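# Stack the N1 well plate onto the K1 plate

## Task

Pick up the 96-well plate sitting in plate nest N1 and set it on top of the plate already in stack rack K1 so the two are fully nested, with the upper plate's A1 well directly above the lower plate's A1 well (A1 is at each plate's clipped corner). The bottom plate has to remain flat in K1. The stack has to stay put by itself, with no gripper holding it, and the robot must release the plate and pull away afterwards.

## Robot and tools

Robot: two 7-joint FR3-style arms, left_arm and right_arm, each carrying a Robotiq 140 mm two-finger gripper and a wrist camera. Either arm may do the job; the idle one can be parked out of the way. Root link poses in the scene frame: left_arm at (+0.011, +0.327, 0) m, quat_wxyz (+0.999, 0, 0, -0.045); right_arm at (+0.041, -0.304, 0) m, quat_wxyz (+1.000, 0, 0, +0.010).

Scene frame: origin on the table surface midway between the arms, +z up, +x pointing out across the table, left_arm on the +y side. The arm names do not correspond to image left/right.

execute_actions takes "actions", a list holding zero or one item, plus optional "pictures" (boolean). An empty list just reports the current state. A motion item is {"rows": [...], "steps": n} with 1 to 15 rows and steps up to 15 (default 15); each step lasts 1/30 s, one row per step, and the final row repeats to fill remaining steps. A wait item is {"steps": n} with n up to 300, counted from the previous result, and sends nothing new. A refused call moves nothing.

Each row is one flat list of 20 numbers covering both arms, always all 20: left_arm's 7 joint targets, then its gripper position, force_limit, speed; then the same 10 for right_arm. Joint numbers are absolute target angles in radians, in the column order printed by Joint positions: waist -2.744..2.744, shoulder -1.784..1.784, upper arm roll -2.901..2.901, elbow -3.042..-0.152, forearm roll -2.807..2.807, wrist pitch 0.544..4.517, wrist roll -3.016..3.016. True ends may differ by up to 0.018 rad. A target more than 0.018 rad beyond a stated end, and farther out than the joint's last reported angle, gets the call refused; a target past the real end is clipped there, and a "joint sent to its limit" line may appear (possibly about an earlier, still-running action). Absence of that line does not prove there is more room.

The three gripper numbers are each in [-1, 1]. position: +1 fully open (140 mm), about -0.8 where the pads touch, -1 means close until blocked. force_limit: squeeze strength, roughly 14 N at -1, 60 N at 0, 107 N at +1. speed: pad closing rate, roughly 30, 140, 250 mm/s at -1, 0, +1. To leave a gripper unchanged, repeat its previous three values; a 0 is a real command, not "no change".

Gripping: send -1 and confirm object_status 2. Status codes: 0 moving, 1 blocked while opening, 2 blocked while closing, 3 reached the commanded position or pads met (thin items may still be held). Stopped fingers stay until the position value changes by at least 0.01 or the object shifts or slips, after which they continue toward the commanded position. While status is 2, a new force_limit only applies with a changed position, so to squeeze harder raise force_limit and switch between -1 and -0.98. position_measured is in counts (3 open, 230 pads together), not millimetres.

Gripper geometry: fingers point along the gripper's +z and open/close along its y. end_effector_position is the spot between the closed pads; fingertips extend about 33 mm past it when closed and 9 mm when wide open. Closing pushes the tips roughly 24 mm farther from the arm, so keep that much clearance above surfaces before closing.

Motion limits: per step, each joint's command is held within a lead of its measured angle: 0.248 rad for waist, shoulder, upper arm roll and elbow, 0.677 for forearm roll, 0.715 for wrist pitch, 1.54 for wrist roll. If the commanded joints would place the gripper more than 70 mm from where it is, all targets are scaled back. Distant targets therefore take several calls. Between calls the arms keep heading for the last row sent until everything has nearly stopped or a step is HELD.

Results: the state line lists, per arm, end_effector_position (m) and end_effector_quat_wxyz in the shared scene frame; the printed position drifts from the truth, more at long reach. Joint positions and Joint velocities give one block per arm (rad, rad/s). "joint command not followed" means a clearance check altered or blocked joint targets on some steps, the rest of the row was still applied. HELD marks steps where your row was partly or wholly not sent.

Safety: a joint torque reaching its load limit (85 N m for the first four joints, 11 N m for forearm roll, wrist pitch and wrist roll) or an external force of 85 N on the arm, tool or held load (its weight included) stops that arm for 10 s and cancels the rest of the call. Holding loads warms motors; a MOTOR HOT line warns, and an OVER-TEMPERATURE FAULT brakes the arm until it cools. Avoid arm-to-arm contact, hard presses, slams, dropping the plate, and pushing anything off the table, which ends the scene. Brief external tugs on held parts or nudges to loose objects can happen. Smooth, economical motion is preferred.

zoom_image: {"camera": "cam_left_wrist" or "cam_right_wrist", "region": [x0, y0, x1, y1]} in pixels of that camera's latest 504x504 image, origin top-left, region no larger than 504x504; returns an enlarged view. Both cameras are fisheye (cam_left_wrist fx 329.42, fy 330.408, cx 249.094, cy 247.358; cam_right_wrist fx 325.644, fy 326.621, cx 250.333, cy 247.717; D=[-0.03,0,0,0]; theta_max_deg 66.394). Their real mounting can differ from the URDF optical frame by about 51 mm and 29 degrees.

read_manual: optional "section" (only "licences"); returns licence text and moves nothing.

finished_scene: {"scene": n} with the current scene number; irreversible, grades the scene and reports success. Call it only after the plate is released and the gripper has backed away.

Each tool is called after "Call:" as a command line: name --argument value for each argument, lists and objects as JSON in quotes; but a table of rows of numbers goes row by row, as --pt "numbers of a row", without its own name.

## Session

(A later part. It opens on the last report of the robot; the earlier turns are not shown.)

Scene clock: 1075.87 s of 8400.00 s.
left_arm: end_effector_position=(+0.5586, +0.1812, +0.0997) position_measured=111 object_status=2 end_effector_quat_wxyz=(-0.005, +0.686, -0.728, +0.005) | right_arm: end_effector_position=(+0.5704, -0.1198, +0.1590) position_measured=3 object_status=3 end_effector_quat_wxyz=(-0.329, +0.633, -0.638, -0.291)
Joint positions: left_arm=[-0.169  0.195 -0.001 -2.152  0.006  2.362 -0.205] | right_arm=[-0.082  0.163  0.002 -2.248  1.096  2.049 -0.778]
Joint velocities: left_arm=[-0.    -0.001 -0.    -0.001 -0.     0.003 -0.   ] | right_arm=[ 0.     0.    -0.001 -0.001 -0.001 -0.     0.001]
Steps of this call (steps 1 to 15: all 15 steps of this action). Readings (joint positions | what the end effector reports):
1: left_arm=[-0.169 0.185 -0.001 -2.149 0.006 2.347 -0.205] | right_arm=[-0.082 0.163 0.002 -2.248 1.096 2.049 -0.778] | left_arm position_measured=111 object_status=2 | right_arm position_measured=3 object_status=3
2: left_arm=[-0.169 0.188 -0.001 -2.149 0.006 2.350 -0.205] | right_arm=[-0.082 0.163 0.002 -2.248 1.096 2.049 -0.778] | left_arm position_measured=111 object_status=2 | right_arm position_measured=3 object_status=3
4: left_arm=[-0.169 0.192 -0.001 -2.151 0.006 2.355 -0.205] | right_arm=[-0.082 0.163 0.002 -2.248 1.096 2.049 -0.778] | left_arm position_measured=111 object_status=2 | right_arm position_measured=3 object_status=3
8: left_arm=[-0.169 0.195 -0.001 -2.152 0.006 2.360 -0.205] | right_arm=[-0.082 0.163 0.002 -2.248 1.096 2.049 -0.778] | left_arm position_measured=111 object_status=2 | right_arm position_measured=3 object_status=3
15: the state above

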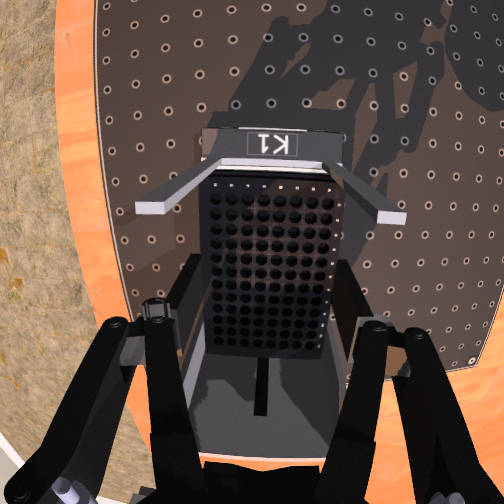

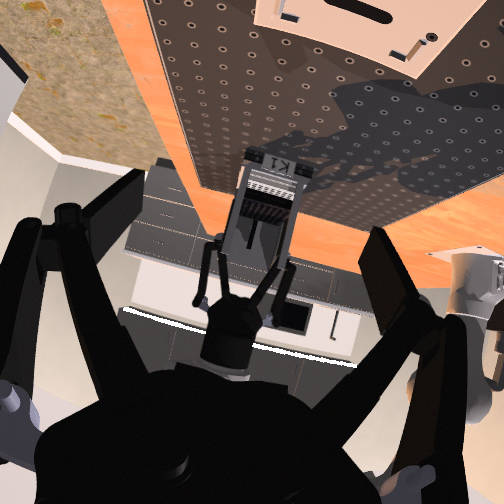

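Call:
execute_actions --actions '[{"rows":[[-0.1681,0.1963,0,-2.1544,0.008,2.3690,-0.205,-1,0,-0.6,-0.08,0.163,0,-2.25,1.1,2.05,-0.783,1,0,0],[-0.1681,0.1975,0,-2.1548,0.008,2.3715,-0.205,-1,0,-0.6,-0.08,0.163,0,-2.25,1.1,2.05,-0.783,1,0,0],[-0.1681,0.1990,0,-2.1553,0.008,2.3745,-0.205,-1,0,-0.6,-0.08,0.163,0,-2.25,1.1,2.05,-0.783,1,0,0],[-0.1681,0.2008,0,-2.1558,0.008,2.3772,-0.205,-1,0,-0.6,-0.08,0.163,0,-2.25,1.1,2.05,-0.783,1,0,0],[-0.1681,0.2025,0,-2.1564,0.008,2.3797,-0.205,-1,0,-0.6,-0.08,0.163,0,-2.25,1.1,2.05,-0.783,1,0,0],[-0.1681,0.2043,0,-2.1569,0.008,2.3822,-0.205,-1,0,-0.6,-0.08,0.163,0,-2.25,1.1,2.05,-0.783,1,0,0],[-0.1681,0.2060,0,-2.1574,0.008,2.3845,-0.205,-1,0,-0.6,-0.08,0.163,0,-2.25,1.1,2.05,-0.783,1,0,0],[-0.1681,0.2078,0,-2.1580,0.008,2.3865,-0.205,-1,0,-0.6,-0.08,0.163,0,-2.25,1.1,2.05,-0.783,1,0,0],[-0.1681,0.2095,0,-2.1585,0.008,2.3880,-0.205,-1,0,-0.6,-0.08,0.163,0,-2.25,1.1,2.05,-0.783,1,0,0],[-0.1681,0.2110,0,-2.1589,0.008,2.3890,-0.205,-1,0,-0.6,-0.08,0.163,0,-2.25,1.1,2.05,-0.783,1,0,0],[-0.1681,0.2122,0,-2.1593,0.008,2.3893,-0.205,-1,0,-0.6,-0.08,0.163,0,-2.25,1.1,2.05,-0.783,1,0,0],[-0.1681,0.2130,0,-2.1595,0.008,2.3893,-0.205,-1,0,-0.6,-0.08,0.163,0,-2.25,1.1,2.05,-0.783,1,0,0]],"steps":15}]' --pictures false

Call:
execute_actions --actions '[{"steps":10}]'

Call:
zoom_image --camera "cam_left_wrist" --region '[185, 140, 365, 270]'

Call:
zoom_image --camera "cam_right_wrist" --region '[230, 155, 310, 225]'

Scene clock: 1103.50 s of 8400.00 s.
left_arm: end_effector_position=(+0.5584, +0.1814, +0.0896) position_measured=111 object_status=2 end_effector_quat_wxyz=(-0.005, +0.686, -0.728, +0.005) | right_arm: end_effector_position=(+0.5704, -0.1198, +0.1590) position_measured=3 object_status=3 end_effector_quat_wxyz=(-0.329, +0.633, -0.638, -0.291)
Joint positions: left_arm=[-0.169  0.212 -0.001 -2.158  0.006  2.383 -0.205] | right_arm=[-0.082  0.163  0.002 -2.248  1.096  2.049 -0.778]
Joint velocities: left_arm=[ 0.001  0.012  0.002 -0.004  0.001  0.019  0.001] | right_arm=[-0.001 -0.     0.     0.     0.     0.001  0.   ]
Steps of this call (steps 1 to 15: the robot went on to your last target; steps 16 to 90: nothing new was sent; then 24.13 s passed at rest; steps 91 to 105: all 15 steps of this action). Readings (joint positions | what the end effector reports):
91: left_arm=[-0.169 0.195 -0.001 -2.153 0.006 2.363 -0.205] | right_arm=[-0.082 0.163 0.002 -2.248 1.096 2.049 -0.778] | left_arm position_measured=111 object_status=2 | right_arm position_measured=3 object_status=3
92: left_arm=[-0.169 0.195 -0.001 -2.153 0.006 2.364 -0.205] | right_arm=[-0.082 0.163 0.002 -2.248 1.096 2.049 -0.778] | left_arm position_measured=111 object_status=2 | right_arm position_measured=3 object_status=3
94: left_arm=[-0.169 0.196 -0.001 -2.153 0.006 2.366 -0.205] | right_arm=[-0.082 0.163 0.002 -2.248 1.096 2.049 -0.778] | left_arm position_measured=111 object_status=2 | right_arm position_measured=3 object_status=3
98: left_arm=[-0.169 0.202 -0.001 -2.155 0.006 2.373 -0.205] | right_arm=[-0.082 0.163 0.002 -2.248 1.096 2.049 -0.778] | left_arm position_measured=111 object_status=2 | right_arm position_measured=3 object_status=3
105: the state above

Scene clock: 1103.83 s of 8400.00 s.
left_arm: end_effector_position=(+0.5590, +0.1812, +0.0896) position_measured=111 object_status=2 end_effector_quat_wxyz=(-0.006, +0.686, -0.728, +0.005) | right_arm: end_effector_position=(+0.5704, -0.1198, +0.1590) position_measured=3 object_status=3 end_effector_quat_wxyz=(-0.329, +0.633, -0.638, -0.291)
Joint positions: left_arm=[-0.169  0.212 -0.001 -2.158  0.006  2.385 -0.205] | right_arm=[-0.082  0.163  0.002 -2.248  1.096  2.049 -0.778]
Joint velocities: left_arm=[-0.001 -0.     0.    -0.001  0.     0.001 -0.   ] | right_arm=[-0.     0.001  0.001 -0.001  0.001 -0.001  0.001]
Steps of this call (steps 1 to 10: the robot went on to your last target). Readings (joint positions | what the end effector reports):
1: left_arm=[-0.169 0.212 -0.001 -2.158 0.006 2.383 -0.205] | right_arm=[-0.082 0.163 0.002 -2.248 1.096 2.049 -0.778] | left_arm position_measured=111 object_status=2 | right_arm position_measured=3 object_status=3
2: left_arm=[-0.169 0.212 -0.001 -2.158 0.006 2.384 -0.205] | right_arm=[-0.082 0.163 0.002 -2.248 1.096 2.049 -0.778] | left_arm position_measured=111 object_status=2 | right_arm position_measured=3 object_status=3
4: left_arm=[-0.169 0.212 -0.001 -2.158 0.006 2.384 -0.205] | right_arm=[-0.082 0.163 0.002 -2.248 1.096 2.049 -0.778] | left_arm position_measured=111 object_status=2 | right_arm position_measured=3 object_status=3
8: left_arm=[-0.169 0.212 -0.001 -2.158 0.006 2.385 -0.205] | right_arm=[-0.082 0.163 0.002 -2.248 1.096 2.049 -0.778] | left_arm position_measured=111 object_status=2 | right_arm position_measured=3 object_status=3
10: the state above

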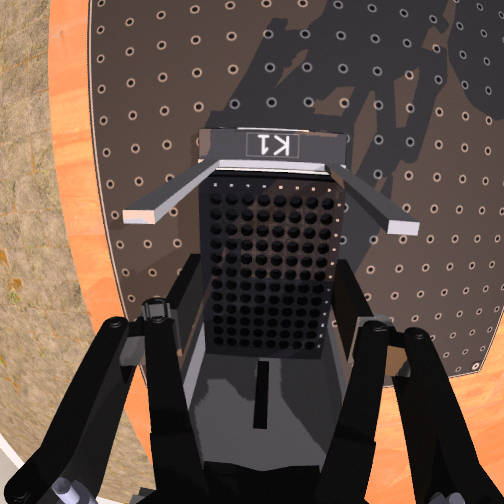

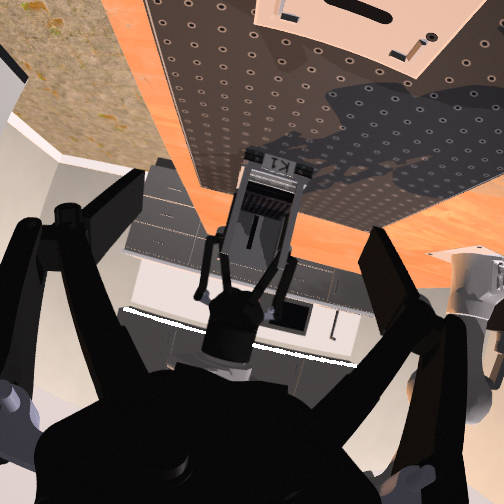

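Region (185, 140, 365, 270) of cam_left_wrist's 504x504 image, scaled by 2.800, with more detail than that image has.

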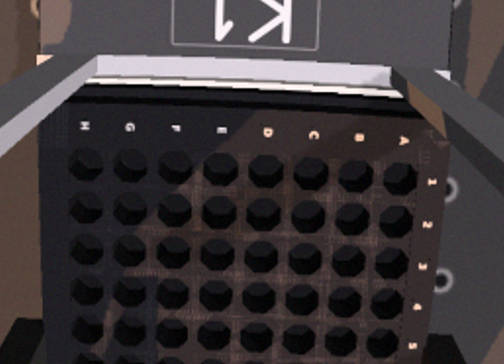

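Region (230, 155, 310, 225) of cam_right_wrist's 504x504 image, scaled by 6.300, with more detail than that image has; it fills the top 441 rows of this view, and the rest is white.

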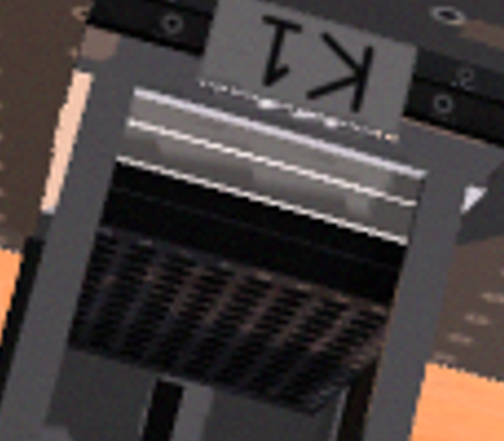

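Call:
execute_actions --actions '[{"rows":[[-0.1681,0.2137,0,-2.1597,0.008,2.3912,-0.205,-1,0,-0.6,-0.08,0.163,0,-2.25,1.1,2.05,-0.783,1,0,0],[-0.1681,0.2144,0,-2.1599,0.008,2.3925,-0.205,-1,0,-0.6,-0.08,0.163,0,-2.25,1.1,2.05,-0.783,1,0,0],[-0.1681,0.2151,0,-2.1601,0.008,2.3936,-0.205,-1,0,-0.6,-0.08,0.163,0,-2.25,1.1,2.05,-0.783,1,0,0],[-0.1681,0.2158,0,-2.1603,0.008,2.3946,-0.205,-1,0,-0.6,-0.08,0.163,0,-2.25,1.1,2.05,-0.783,1,0,0],[-0.1681,0.2165,0,-2.1605,0.008,2.3955,-0.205,-1,0,-0.6,-0.08,0.163,0,-2.25,1.1,2.05,-0.783,1,0,0],[-0.1681,0.2172,0,-2.1607,0.008,2.3964,-0.205,-1,0,-0.6,-0.08,0.163,0,-2.25,1.1,2.05,-0.783,1,0,0],[-0.1681,0.2179,0,-2.1609,0.008,2.3973,-0.205,-1,0,-0.6,-0.08,0.163,0,-2.25,1.1,2.05,-0.783,1,0,0],[-0.1681,0.2186,0,-2.1611,0.008,2.3982,-0.205,-1,0,-0.6,-0.08,0.163,0,-2.25,1.1,2.05,-0.783,1,0,0],[-0.1681,0.2193,0,-2.1613,0.008,2.3991,-0.205,-1,0,-0.6,-0.08,0.163,0,-2.25,1.1,2.05,-0.783,1,0,0],[-0.1681,0.2200,0,-2.1615,0.008,2.4000,-0.205,-1,0,-0.6,-0.08,0.163,0,-2.25,1.1,2.05,-0.783,1,0,0],[-0.1681,0.2207,0,-2.1617,0.008,2.4006,-0.205,-1,0,-0.6,-0.08,0.163,0,-2.25,1.1,2.05,-0.783,1,0,0],[-0.1681,0.2213,0,-2.1619,0.008,2.4006,-0.205,-1,0,-0.6,-0.08,0.163,0,-2.25,1.1,2.05,-0.783,1,0,0],[-0.1681,0.2218,0,-2.1621,0.008,2.4006,-0.205,-1,0,-0.6,-0.08,0.163,0,-2.25,1.1,2.05,-0.783,1,0,0]],"steps":15}]' --pictures false

Call:
execute_actions --actions '[{"steps":10}]'

Call:
zoom_image --camera "cam_right_wrist" --region '[230, 155, 310, 225]'

Call:
zoom_image --camera "cam_left_wrist" --region '[185, 290, 345, 380]'

Scene clock: 1131.27 s of 8400.00 s.
left_arm: end_effector_position=(+0.5594, +0.1811, +0.0870) position_measured=111 object_status=2 end_effector_quat_wxyz=(-0.006, +0.686, -0.728, +0.006) | right_arm: end_effector_position=(+0.5704, -0.1198, +0.1590) position_measured=3 object_status=3 end_effector_quat_wxyz=(-0.329, +0.633, -0.638, -0.291)
Joint positions: left_arm=[-0.169  0.217 -0.001 -2.159  0.006  2.392 -0.205] | right_arm=[-0.082  0.163  0.002 -2.248  1.096  2.049 -0.778]
Joint velocities: left_arm=[-0.    -0.001 -0.003 -0.    -0.     0.    -0.   ] | right_arm=[ 0.001  0.     0.     0.001  0.001 -0.    -0.   ]
Steps of this call (steps 1 to 15: the robot went on to your last target; steps 16 to 90: nothing new was sent; then 23.93 s passed at rest; steps 91 to 105: all 15 steps of this action). Readings (joint positions | what the end effector reports):
91: left_arm=[-0.169 0.212 -0.001 -2.158 0.006 2.386 -0.205] | right_arm=[-0.082 0.163 0.002 -2.248 1.096 2.049 -0.778] | left_arm position_measured=111 object_status=2 | right_arm position_measured=3 object_status=3
92: left_arm=[-0.169 0.212 -0.001 -2.158 0.006 2.386 -0.205] | right_arm=[-0.082 0.163 0.002 -2.248 1.096 2.049 -0.778] | left_arm position_measured=111 object_status=2 | right_arm position_measured=3 object_status=3
94: left_arm=[-0.169 0.213 -0.001 -2.158 0.006 2.387 -0.205] | right_arm=[-0.082 0.163 0.002 -2.248 1.096 2.049 -0.778] | left_arm position_measured=111 object_status=2 | right_arm position_measured=3 object_status=3
98: left_arm=[-0.169 0.216 -0.001 -2.159 0.006 2.390 -0.205] | right_arm=[-0.082 0.163 0.002 -2.248 1.096 2.049 -0.778] | left_arm position_measured=111 object_status=2 | right_arm position_measured=3 object_status=3
105: the state above

Scene clock: 1131.60 s of 8400.00 s.
left_arm: end_effector_position=(+0.5594, +0.1811, +0.0870) position_measured=111 object_status=2 end_effector_quat_wxyz=(-0.006, +0.686, -0.728, +0.006) | right_arm: end_effector_position=(+0.5704, -0.1198, +0.1590) position_measured=3 object_status=3 end_effector_quat_wxyz=(-0.329, +0.633, -0.638, -0.291)
Joint positions: left_arm=[-0.169  0.217 -0.001 -2.159  0.006  2.392 -0.205] | right_arm=[-0.082  0.163  0.002 -2.248  1.096  2.049 -0.778]
Joint velocities: left_arm=[ 0.001 -0.     0.    -0.001  0.    -0.    -0.001] | right_arm=[ 0.001 -0.001  0.001 -0.001  0.     0.     0.001]
Steps of this call (steps 1 to 10: the robot went on to your last target). Readings (joint positions | what the end effector reports):
1: left_arm=[-0.169 0.217 -0.001 -2.159 0.006 2.392 -0.205] | right_arm=[-0.082 0.163 0.002 -2.248 1.096 2.049 -0.778] | left_arm position_measured=111 object_status=2 | right_arm position_measured=3 object_status=3
2: left_arm=[-0.169 0.217 -0.001 -2.159 0.006 2.392 -0.205] | right_arm=[-0.082 0.163 0.002 -2.248 1.096 2.049 -0.778] | left_arm position_measured=111 object_status=2 | right_arm position_measured=3 object_status=3
4: left_arm=[-0.169 0.217 -0.001 -2.159 0.006 2.392 -0.205] | right_arm=[-0.082 0.163 0.002 -2.248 1.096 2.049 -0.778] | left_arm position_measured=111 object_status=2 | right_arm position_measured=3 object_status=3
8: left_arm=[-0.169 0.217 -0.001 -2.159 0.006 2.392 -0.205] | right_arm=[-0.082 0.163 0.002 -2.248 1.096 2.049 -0.778] | left_arm position_measured=111 object_status=2 | right_arm position_measured=3 object_status=3
10: the state above

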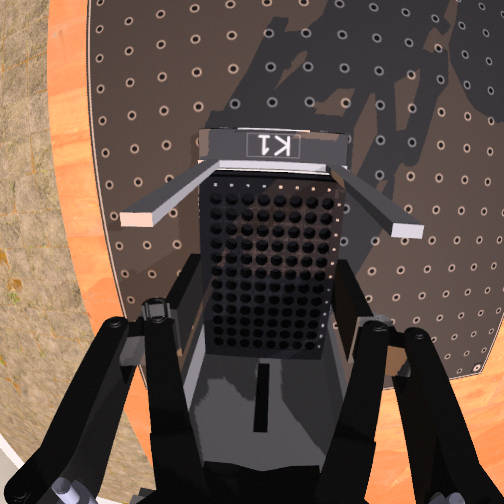

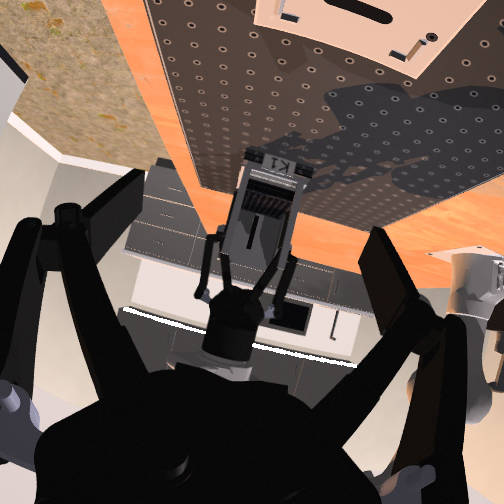

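Region (230, 155, 310, 225) of cam_right_wrist's 504x504 image, scaled by 6.300, with more detail than that image has; it fills the top 441 rows of this view, and the rest is white.

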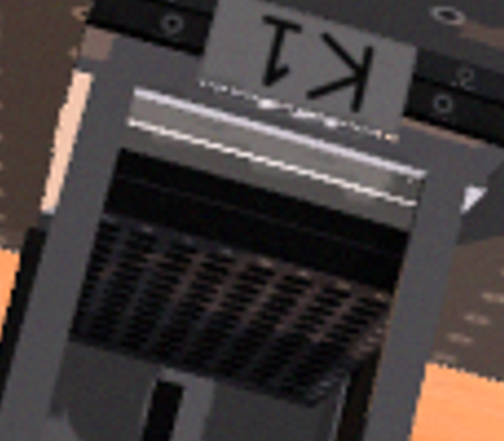

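Region (185, 290, 345, 380) of cam_left_wrist's 504x504 image, scaled by 3.150, with more detail than that image has; it fills the top 284 rows of this view, and the rest is white.

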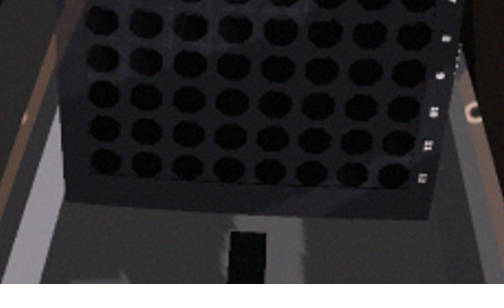

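Call:
zoom_image --camera "cam_left_wrist" --region '[305, 160, 365, 370]'

Call:
zoom_image --camera "cam_left_wrist" --region '[180, 160, 240, 370]'

Call:
zoom_image --camera "cam_left_wrist" --region '[200, 150, 350, 200]'

Region (305, 160, 365, 370) of cam_left_wrist's 504x504 image, scaled by 2.400, with more detail than that image has; it fills the left 144 columns of this view, and the rest is white.

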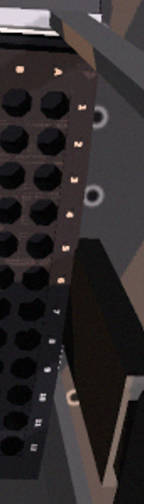

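Region (180, 160, 240, 370) of cam_left_wrist's 504x504 image, scaled by 2.400, with more detail than that image has; it fills the left 144 columns of this view, and the rest is white.

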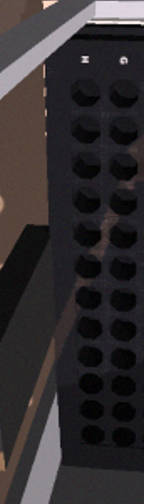

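Region (200, 150, 350, 200) of cam_left_wrist's 504x504 image, scaled by 3.360, with more detail than that image has.

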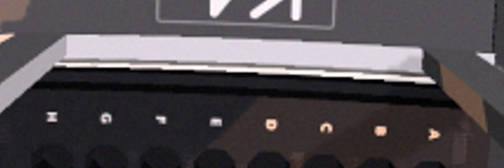

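Call:
execute_actions --actions '[{"rows":[[-0.1681,0.2195,0,-2.1610,0.008,2.3960,-0.205,-1,0,-0.6,-0.08,0.163,0,-2.25,1.1,2.05,-0.783,1,0,0],[-0.1681,0.2172,0,-2.1600,0.008,2.3920,-0.207,-1,0,-0.6,-0.08,0.163,0,-2.25,1.1,2.05,-0.783,1,0,0],[-0.1681,0.2155,0,-2.1595,0.008,2.3890,-0.209,-1,0,-0.6,-0.08,0.163,0,-2.25,1.1,2.05,-0.783,1,0,0],[-0.1681,0.2145,0,-2.1595,0.008,2.3875,-0.211,-1,0,-0.6,-0.08,0.163,0,-2.25,1.1,2.05,-0.783,1,0,0],[-0.1681,0.2137,0,-2.1595,0.008,2.3862,-0.213,-1,0,-0.6,-0.08,0.163,0,-2.25,1.1,2.05,-0.783,1,0,0],[-0.1681,0.2130,0,-2.1595,0.008,2.3853,-0.215,-1,0,-0.6,-0.08,0.163,0,-2.25,1.1,2.05,-0.783,1,0,0],[-0.1681,0.2124,0,-2.1595,0.008,2.3850,-0.217,-1,0,-0.6,-0.08,0.163,0,-2.25,1.1,2.05,-0.783,1,0,0],[-0.1681,0.2124,0,-2.1595,0.008,2.3850,-0.218,-1,0,-0.6,-0.08,0.163,0,-2.25,1.1,2.05,-0.783,1,0,0]],"steps":15}]' --pictures false

Call:
execute_actions --actions '[{"steps":20}]'

Call:
zoom_image --camera "cam_left_wrist" --region '[200, 150, 350, 200]'

Call:
zoom_image --camera "cam_left_wrist" --region '[180, 160, 365, 370]'

Scene clock: 1167.40 s of 8400.00 s.
left_arm: end_effector_position=(+0.5588, +0.1813, +0.0883) position_measured=111 object_status=2 end_effector_quat_wxyz=(-0.006, +0.687, -0.726, +0.005) | right_arm: end_effector_position=(+0.5704, -0.1198, +0.1590) position_measured=3 object_status=3 end_effector_quat_wxyz=(-0.329, +0.633, -0.638, -0.291)
Joint positions: left_arm=[-0.169  0.214 -0.001 -2.159  0.006  2.388 -0.209] | right_arm=[-0.082  0.163  0.002 -2.248  1.096  2.049 -0.778]
Joint velocities: left_arm=[ 0.001  0.    -0.001 -0.    -0.    -0.002 -0.007] | right_arm=[ 0.001 -0.001  0.     0.001  0.     0.    -0.   ]
Steps of this call (steps 1 to 15: the robot went on to your last target; steps 16 to 90: nothing new was sent; then 32.30 s passed at rest; steps 91 to 105: all 15 steps of this action). Readings (joint positions | what the end effector reports):
91: left_arm=[-0.169 0.217 -0.001 -2.159 0.006 2.392 -0.205] | right_arm=[-0.082 0.163 0.002 -2.248 1.096 2.049 -0.778] | left_arm position_measured=111 object_status=2 | right_arm position_measured=3 object_status=3
92: left_arm=[-0.169 0.217 -0.001 -2.159 0.006 2.392 -0.205] | right_arm=[-0.082 0.163 0.002 -2.248 1.096 2.049 -0.778] | left_arm position_measured=111 object_status=2 | right_arm position_measured=3 object_status=3
94: left_arm=[-0.169 0.217 -0.001 -2.159 0.006 2.392 -0.205] | right_arm=[-0.082 0.163 0.002 -2.248 1.096 2.049 -0.778] | left_arm position_measured=111 object_status=2 | right_arm position_measured=3 object_status=3
98: left_arm=[-0.169 0.215 -0.001 -2.159 0.006 2.390 -0.207] | right_arm=[-0.082 0.163 0.002 -2.248 1.096 2.049 -0.778] | left_arm position_measured=111 object_status=2 | right_arm position_measured=3 object_status=3
105: the state above

Scene clock: 1168.07 s of 8400.00 s.
left_arm: end_effector_position=(+0.5587, +0.1813, +0.0882) position_measured=111 object_status=2 end_effector_quat_wxyz=(-0.005, +0.688, -0.726, +0.005) | right_arm: end_effector_position=(+0.5704, -0.1198, +0.1590) position_measured=3 object_status=3 end_effector_quat_wxyz=(-0.329, +0.633, -0.638, -0.291)
Joint positions: left_arm=[-0.169  0.214 -0.001 -2.159  0.006  2.388 -0.212] | right_arm=[-0.082  0.163  0.002 -2.248  1.096  2.049 -0.778]
Joint velocities: left_arm=[ 0.001  0.    -0.     0.002  0.    -0.    -0.   ] | right_arm=[-0.    -0.     0.001  0.001 -0.    -0.     0.001]
Steps of this call (steps 1 to 15: the robot went on to your last target; steps 16 to 20: nothing new was sent). Readings (joint positions | what the end effector reports):
1: left_arm=[-0.169 0.214 -0.001 -2.159 0.006 2.388 -0.210] | right_arm=[-0.082 0.163 0.002 -2.248 1.096 2.049 -0.778] | left_arm position_measured=111 object_status=2 | right_arm position_measured=3 object_status=3
2: left_arm=[-0.169 0.214 -0.001 -2.159 0.006 2.388 -0.210] | right_arm=[-0.082 0.163 0.002 -2.248 1.096 2.049 -0.778] | left_arm position_measured=111 object_status=2 | right_arm position_measured=3 object_status=3
4: left_arm=[-0.169 0.214 -0.001 -2.159 0.006 2.388 -0.210] | right_arm=[-0.082 0.163 0.002 -2.248 1.096 2.049 -0.778] | left_arm position_measured=111 object_status=2 | right_arm position_measured=3 object_status=3
8: left_arm=[-0.169 0.214 -0.001 -2.159 0.006 2.388 -0.211] | right_arm=[-0.082 0.163 0.002 -2.248 1.096 2.049 -0.778] | left_arm position_measured=111 object_status=2 | right_arm position_measured=3 object_status=3
20: the state above
All arms were judged still, so your last target was given up. Only a new action makes them travel on or press farther. Fingers that are still opening or closing keep moving.

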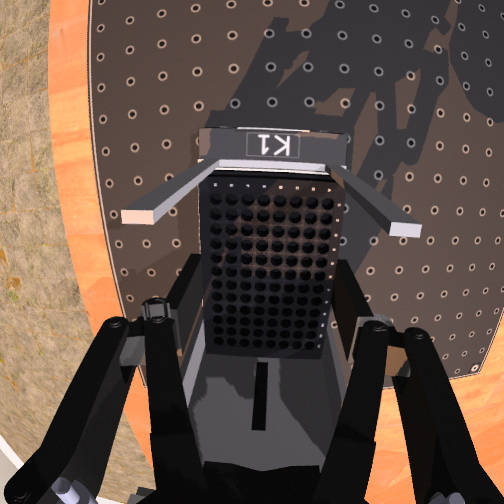

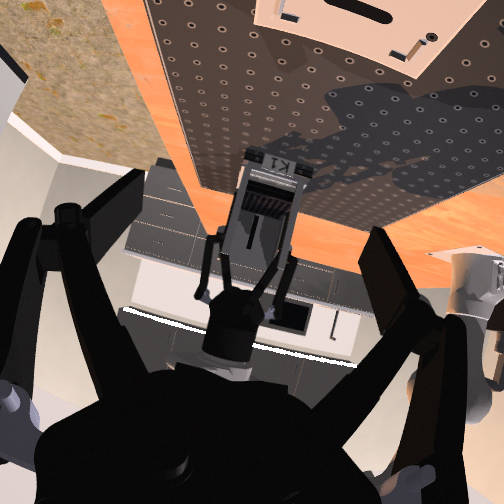

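Region (200, 150, 350, 200) of cam_left_wrist's 504x504 image, scaled by 3.360, with more detail than that image has.

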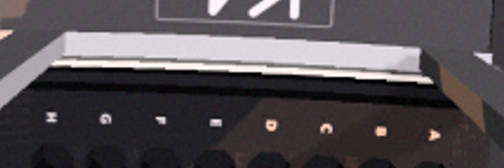

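Region (180, 160, 365, 370) of cam_left_wrist's 504x504 image, scaled by 2.400, with more detail than that image has; it fills the left 444 columns of this view, and the rest is white.

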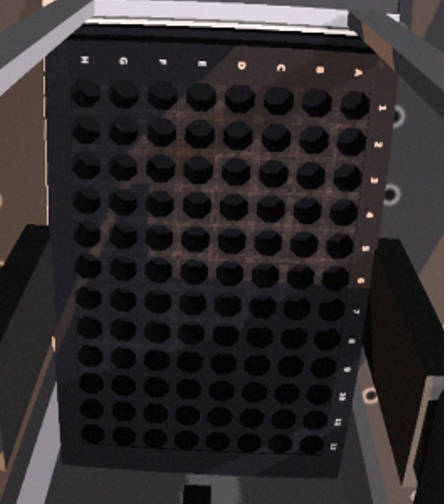

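Call:
execute_actions --actions '[{"rows":[[-0.1681,0.2140,0,-2.1600,0.008,2.3900,-0.215,-1,0,-0.6,-0.08,0.163,0,-2.25,1.1,2.05,-0.783,1,0,0],[-0.1681,0.2150,0,-2.1603,0.008,2.3935,-0.213,-1,0,-0.6,-0.08,0.163,0,-2.25,1.1,2.05,-0.783,1,0,0]],"steps":15}]' --pictures false

Call:
execute_actions --actions '[{"rows":[[-0.1681,0.2156,0,-2.1604,0.008,2.3942,-0.213,-1,0,-0.6,-0.08,0.163,0,-2.25,1.1,2.05,-0.783,1,0,0],[-0.1681,0.2161,0,-2.1605,0.008,2.3949,-0.213,-1,0,-0.6,-0.08,0.163,0,-2.25,1.1,2.05,-0.783,1,0,0],[-0.1681,0.2166,0,-2.1606,0.008,2.3955,-0.213,-1,0,-0.6,-0.08,0.163,0,-2.25,1.1,2.05,-0.783,1,0,0],[-0.1681,0.2171,0,-2.1608,0.008,2.3961,-0.213,-1,0,-0.6,-0.08,0.163,0,-2.25,1.1,2.05,-0.783,1,0,0],[-0.1681,0.2176,0,-2.1609,0.008,2.3968,-0.213,-1,0,-0.6,-0.08,0.163,0,-2.25,1.1,2.05,-0.783,1,0,0],[-0.1681,0.2181,0,-2.1611,0.008,2.3974,-0.213,-1,0,-0.6,-0.08,0.163,0,-2.25,1.1,2.05,-0.783,1,0,0],[-0.1681,0.2186,0,-2.1612,0.008,2.3980,-0.213,-1,0,-0.6,-0.08,0.163,0,-2.25,1.1,2.05,-0.783,1,0,0],[-0.1681,0.2191,0,-2.1613,0.008,2.3986,-0.213,-1,0,-0.6,-0.08,0.163,0,-2.25,1.1,2.05,-0.783,1,0,0],[-0.1681,0.2196,0,-2.1615,0.008,2.3992,-0.213,-1,0,-0.6,-0.08,0.163,0,-2.25,1.1,2.05,-0.783,1,0,0],[-0.1681,0.2201,0,-2.1616,0.008,2.3998,-0.213,-1,0,-0.6,-0.08,0.163,0,-2.25,1.1,2.05,-0.783,1,0,0],[-0.1681,0.2206,0,-2.1618,0.008,2.4004,-0.213,-1,0,-0.6,-0.08,0.163,0,-2.25,1.1,2.05,-0.783,1,0,0],[-0.1681,0.2211,0,-2.1619,0.008,2.4008,-0.213,-1,0,-0.6,-0.08,0.163,0,-2.25,1.1,2.05,-0.783,1,0,0],[-0.1681,0.2215,0,-2.1620,0.008,2.4010,-0.213,-1,0,-0.6,-0.08,0.163,0,-2.25,1.1,2.05,-0.783,1,0,0],[-0.1681,0.2218,0,-2.1621,0.008,2.4010,-0.213,-1,0,-0.6,-0.08,0.163,0,-2.25,1.1,2.05,-0.783,1,0,0]],"steps":15}]' --pictures false

Call:
execute_actions --actions '[{"steps":8}]'

Call:
zoom_image --camera "cam_right_wrist" --region '[230, 155, 310, 225]'

Call:
zoom_image --camera "cam_left_wrist" --region '[180, 160, 365, 370]'

Scene clock: 1205.20 s of 8400.00 s.
left_arm: end_effector_position=(+0.5593, +0.1812, +0.0884) position_measured=111 object_status=2 end_effector_quat_wxyz=(-0.006, +0.688, -0.725, +0.006) | right_arm: end_effector_position=(+0.5704, -0.1198, +0.1590) position_measured=3 object_status=3 end_effector_quat_wxyz=(-0.329, +0.633, -0.638, -0.291)
Joint positions: left_arm=[-0.169  0.214 -0.001 -2.159  0.006  2.39  -0.212] | right_arm=[-0.082  0.163  0.002 -2.248  1.096  2.049 -0.778]
Joint velocities: left_arm=[-0.001  0.001  0.001 -0.     0.     0.001  0.002] | right_arm=[ 0.     0.001  0.001  0.001 -0.001  0.001  0.001]
Steps of this call (steps 1 to 90: nothing new was sent; then 33.63 s passed at rest; steps 91 to 105: all 15 steps of this action). Readings (joint positions | what the end effector reports):
91: left_arm=[-0.169 0.214 -0.001 -2.159 0.006 2.388 -0.212] | right_arm=[-0.082 0.163 0.002 -2.248 1.096 2.049 -0.778] | left_arm position_measured=111 object_status=2 | right_arm position_measured=3 object_status=3
92: left_arm=[-0.169 0.214 -0.001 -2.159 0.006 2.388 -0.212] | right_arm=[-0.082 0.163 0.002 -2.248 1.096 2.049 -0.778] | left_arm position_measured=111 object_status=2 | right_arm position_measured=3 object_status=3
94: left_arm=[-0.169 0.214 -0.001 -2.159 0.006 2.389 -0.212] | right_arm=[-0.082 0.163 0.002 -2.248 1.096 2.049 -0.778] | left_arm position_measured=111 object_status=2 | right_arm position_measured=3 object_status=3
98: left_arm=[-0.169 0.214 -0.001 -2.159 0.006 2.390 -0.212] | right_arm=[-0.082 0.163 0.002 -2.248 1.096 2.049 -0.778] | left_arm position_measured=111 object_status=2 | right_arm position_measured=3 object_status=3
105: the state above

Scene clock: 1205.70 s of 8400.00 s.
left_arm: end_effector_position=(+0.5597, +0.1811, +0.0871) position_measured=111 object_status=2 end_effector_quat_wxyz=(-0.006, +0.688, -0.725, +0.006) | right_arm: end_effector_position=(+0.5704, -0.1198, +0.1590) position_measured=3 object_status=3 end_effector_quat_wxyz=(-0.329, +0.633, -0.638, -0.291)
Joint positions: left_arm=[-0.169  0.217 -0.001 -2.159  0.006  2.394 -0.212] | right_arm=[-0.082  0.163  0.002 -2.248  1.096  2.049 -0.778]
Joint velocities: left_arm=[ 0.    -0.001 -0.001 -0.001 -0.001 -0.    -0.001] | right_arm=[ 0.    -0.001  0.001 -0.     0.    -0.001 -0.001]
Steps of this call (steps 1 to 15: all 15 steps of this action). Readings (joint positions | what the end effector reports):
1: left_arm=[-0.169 0.214 -0.001 -2.159 0.006 2.390 -0.212] | right_arm=[-0.082 0.163 0.002 -2.248 1.096 2.049 -0.778] | left_arm position_measured=111 object_status=2 | right_arm position_measured=3 object_status=3
2: left_arm=[-0.169 0.214 -0.001 -2.159 0.006 2.390 -0.212] | right_arm=[-0.082 0.163 0.002 -2.248 1.096 2.049 -0.778] | left_arm position_measured=111 object_status=2 | right_arm position_measured=3 object_status=3
4: left_arm=[-0.169 0.215 -0.001 -2.159 0.006 2.391 -0.212] | right_arm=[-0.082 0.163 0.002 -2.248 1.096 2.049 -0.778] | left_arm position_measured=111 object_status=2 | right_arm position_measured=3 object_status=3
8: left_arm=[-0.169 0.217 -0.001 -2.159 0.006 2.393 -0.212] | right_arm=[-0.082 0.163 0.002 -2.248 1.096 2.049 -0.778] | left_arm position_measured=111 object_status=2 | right_arm position_measured=3 object_status=3
15: the state above

Scene clock: 1205.97 s of 8400.00 s.
left_arm: end_effector_position=(+0.5597, +0.1811, +0.0871) position_measured=111 object_status=2 end_effector_quat_wxyz=(-0.006, +0.688, -0.725, +0.006) | right_arm: end_effector_position=(+0.5704, -0.1198, +0.1590) position_measured=3 object_status=3 end_effector_quat_wxyz=(-0.329, +0.633, -0.638, -0.291)
Joint positions: left_arm=[-0.169  0.217 -0.001 -2.159  0.006  2.394 -0.212] | right_arm=[-0.082  0.163  0.002 -2.248  1.096  2.049 -0.778]
Joint velocities: left_arm=[ 0.    -0.     0.001  0.001 -0.001 -0.001 -0.   ] | right_arm=[-0.001 -0.    -0.    -0.001 -0.001  0.    -0.   ]
Steps of this call (steps 1 to 8: the robot went on to your last target). Readings (joint positions | what the end effector reports):
1: left_arm=[-0.169 0.217 -0.001 -2.159 0.006 2.394 -0.212] | right_arm=[-0.082 0.163 0.002 -2.248 1.096 2.049 -0.778] | left_arm position_measured=111 object_status=2 | right_arm position_measured=3 object_status=3
2: left_arm=[-0.169 0.217 -0.001 -2.159 0.006 2.394 -0.212] | right_arm=[-0.082 0.163 0.002 -2.248 1.096 2.049 -0.778] | left_arm position_measured=111 object_status=2 | right_arm position_measured=3 object_status=3
4: left_arm=[-0.169 0.217 -0.001 -2.159 0.006 2.394 -0.212] | right_arm=[-0.082 0.163 0.002 -2.248 1.096 2.049 -0.778] | left_arm position_measured=111 object_status=2 | right_arm position_measured=3 object_status=3
8: the state above

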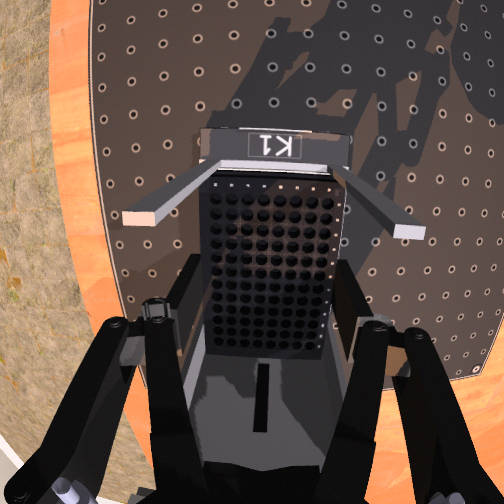

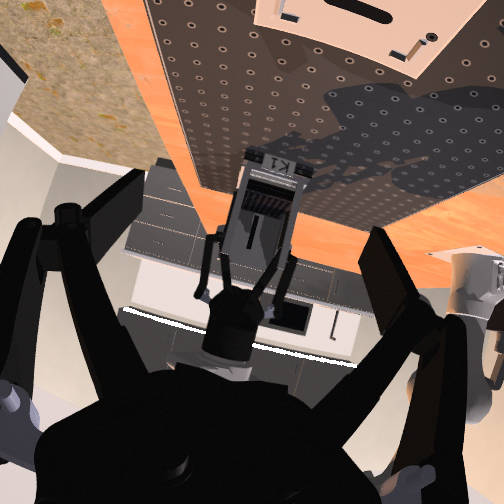

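Region (230, 155, 310, 225) of cam_right_wrist's 504x504 image, scaled by 6.300, with more detail than that image has; it fills the top 441 rows of this view, and the rest is white.

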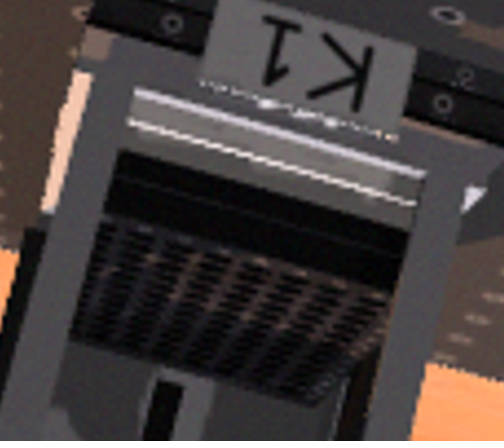

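Region (180, 160, 365, 370) of cam_left_wrist's 504x504 image, scaled by 2.400, with more detail than that image has; it fills the left 444 columns of this view, and the rest is white.

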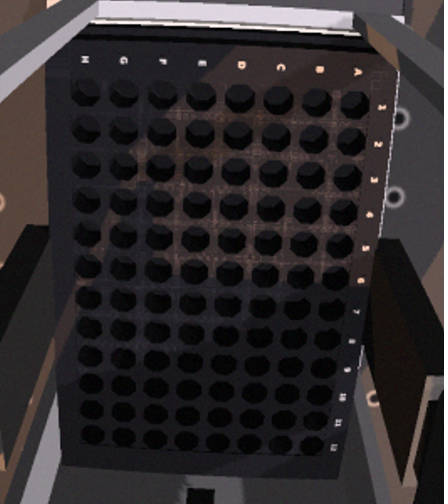

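Call:
execute_actions --actions '[{"rows":[[-0.1681,0.2200,0,-2.1610,0.008,2.3970,-0.213,-1,0,-0.6,-0.08,0.163,0,-2.25,1.1,2.05,-0.783,1,0,0],[-0.1681,0.2185,0,-2.1600,0.008,2.3940,-0.213,-1,0,-0.6,-0.08,0.163,0,-2.25,1.1,2.05,-0.783,1,0,0],[-0.1681,0.2178,0,-2.1595,0.008,2.3930,-0.213,-1,0,-0.6,-0.08,0.163,0,-2.25,1.1,2.05,-0.783,1,0,0],[-0.1681,0.2178,0,-2.1595,0.008,2.3930,-0.213,-1,0,-0.6,-0.08,0.163,0,-2.25,1.1,2.05,-0.783,1,0,0],[-0.1681,0.2178,0,-2.1595,0.008,2.3930,-0.213,-1,0,-0.6,-0.08,0.163,0,-2.25,1.1,2.05,-0.783,1,0,0],[-0.1681,0.2178,0,-2.1595,0.008,2.3930,-0.213,0.48,0,-0.6,-0.08,0.163,0,-2.25,1.1,2.05,-0.783,1,0,0]],"steps":15}]' --pictures false

Call:
execute_actions --actions '[{"steps":8}]'

Call:
zoom_image --camera "cam_right_wrist" --region '[230, 155, 310, 225]'

Call:
zoom_image --camera "cam_left_wrist" --region '[180, 160, 365, 370]'

Scene clock: 1230.17 s of 8400.00 s.
left_arm: end_effector_position=(+0.5596, +0.1811, +0.0870) position_measured=76 object_status=0 end_effector_quat_wxyz=(-0.006, +0.688, -0.725, +0.006) | right_arm: end_effector_position=(+0.5704, -0.1198, +0.1590) position_measured=3 object_status=3 end_effector_quat_wxyz=(-0.329, +0.633, -0.638, -0.291)
Joint positions: left_arm=[-0.169  0.217 -0.001 -2.159  0.006  2.394 -0.212] | right_arm=[-0.082  0.163  0.002 -2.248  1.096  2.049 -0.778]
Joint velocities: left_arm=[ 0.001  0.     0.001 -0.001  0.001 -0.     0.   ] | right_arm=[ 0.002  0.     0.001 -0.001  0.001 -0.    -0.001]
Steps of this call (steps 1 to 15: the robot went on to your last target; steps 16 to 90: nothing new was sent; then 20.70 s passed at rest; steps 91 to 105: all 15 steps of this action). Readings (joint positions | what the end effector reports):
91: left_arm=[-0.169 0.217 -0.001 -2.159 0.006 2.394 -0.212] | right_arm=[-0.082 0.163 0.002 -2.248 1.096 2.049 -0.778] | left_arm position_measured=111 object_status=2 | right_arm position_measured=3 object_status=3
92: left_arm=[-0.169 0.217 -0.001 -2.159 0.006 2.394 -0.212] | right_arm=[-0.082 0.163 0.002 -2.248 1.096 2.049 -0.778] | left_arm position_measured=111 object_status=2 | right_arm position_measured=3 object_status=3
94: left_arm=[-0.169 0.217 -0.001 -2.159 0.006 2.394 -0.212] | right_arm=[-0.082 0.163 0.002 -2.248 1.096 2.049 -0.778] | left_arm position_measured=111 object_status=2 | right_arm position_measured=3 object_status=3
98: left_arm=[-0.169 0.217 -0.001 -2.159 0.006 2.394 -0.212] | right_arm=[-0.082 0.163 0.002 -2.248 1.096 2.049 -0.778] | left_arm position_measured=104 object_status=0 | right_arm position_measured=3 object_status=3
105: the state above

Scene clock: 1230.43 s of 8400.00 s.
left_arm: end_effector_position=(+0.5596, +0.1811, +0.0870) position_measured=68 object_status=3 end_effector_quat_wxyz=(-0.006, +0.688, -0.725, +0.006) | right_arm: end_effector_position=(+0.5704, -0.1198, +0.1590) position_measured=3 object_status=3 end_effector_quat_wxyz=(-0.329, +0.633, -0.638, -0.291)
Joint positions: left_arm=[-0.169  0.217 -0.001 -2.159  0.006  2.394 -0.212] | right_arm=[-0.082  0.163  0.002 -2.248  1.096  2.049 -0.778]
Joint velocities: left_arm=[ 0.    -0.001  0.002  0.     0.     0.001 -0.   ] | right_arm=[-0. -0.  0. -0.  0. -0.  0.]
Steps of this call (steps 1 to 8: the robot went on to your last target). Readings (joint positions | what the end effector reports):
1: left_arm=[-0.169 0.217 -0.001 -2.159 0.006 2.394 -0.212] | right_arm=[-0.082 0.163 0.002 -2.248 1.096 2.049 -0.778] | left_arm position_measured=72 object_status=0 | right_arm position_measured=3 object_status=3
2: left_arm=[-0.169 0.217 -0.001 -2.159 0.006 2.394 -0.212] | right_arm=[-0.082 0.163 0.002 -2.248 1.096 2.049 -0.778] | left_arm position_measured=69 object_status=0 | right_arm position_measured=3 object_status=3
4: left_arm=[-0.169 0.217 -0.001 -2.159 0.006 2.394 -0.212] | right_arm=[-0.082 0.163 0.002 -2.248 1.096 2.049 -0.778] | left_arm position_measured=68 object_status=0 | right_arm position_measured=3 object_status=3
8: the state above

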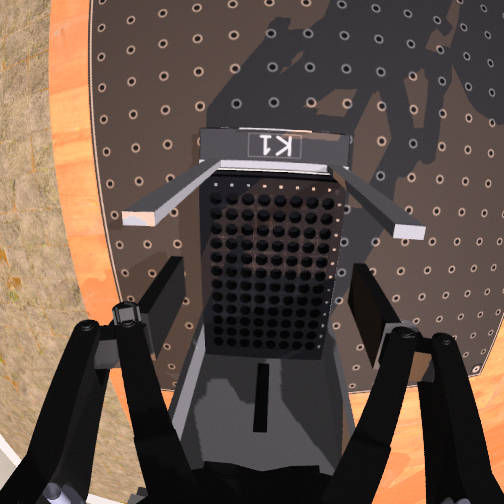

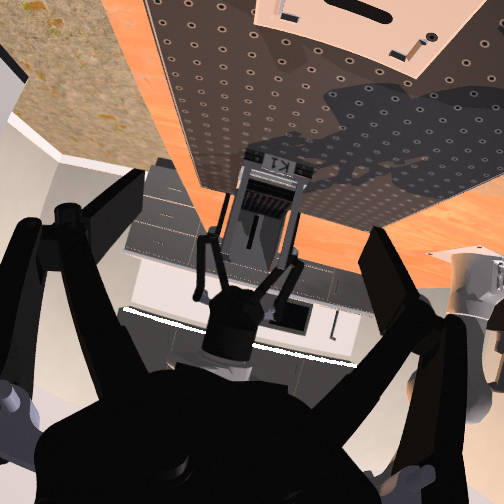

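Region (230, 155, 310, 225) of cam_right_wrist's 504x504 image, scaled by 6.300, with more detail than that image has; it fills the top 441 rows of this view, and the rest is white.

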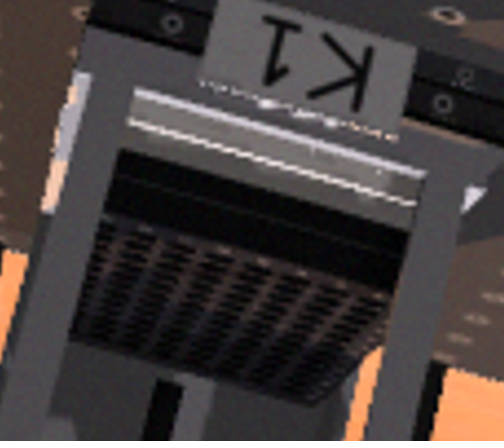

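Region (180, 160, 365, 370) of cam_left_wrist's 504x504 image, scaled by 2.400, with more detail than that image has; it fills the left 444 columns of this view, and the rest is white.

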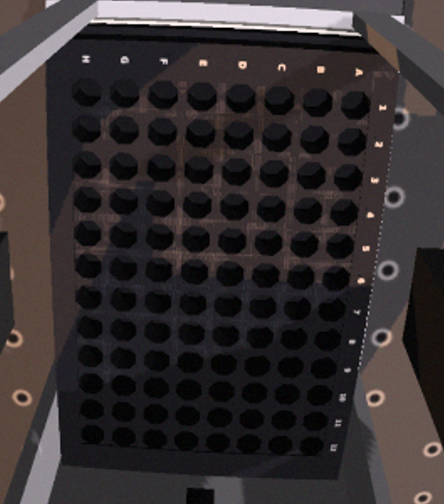

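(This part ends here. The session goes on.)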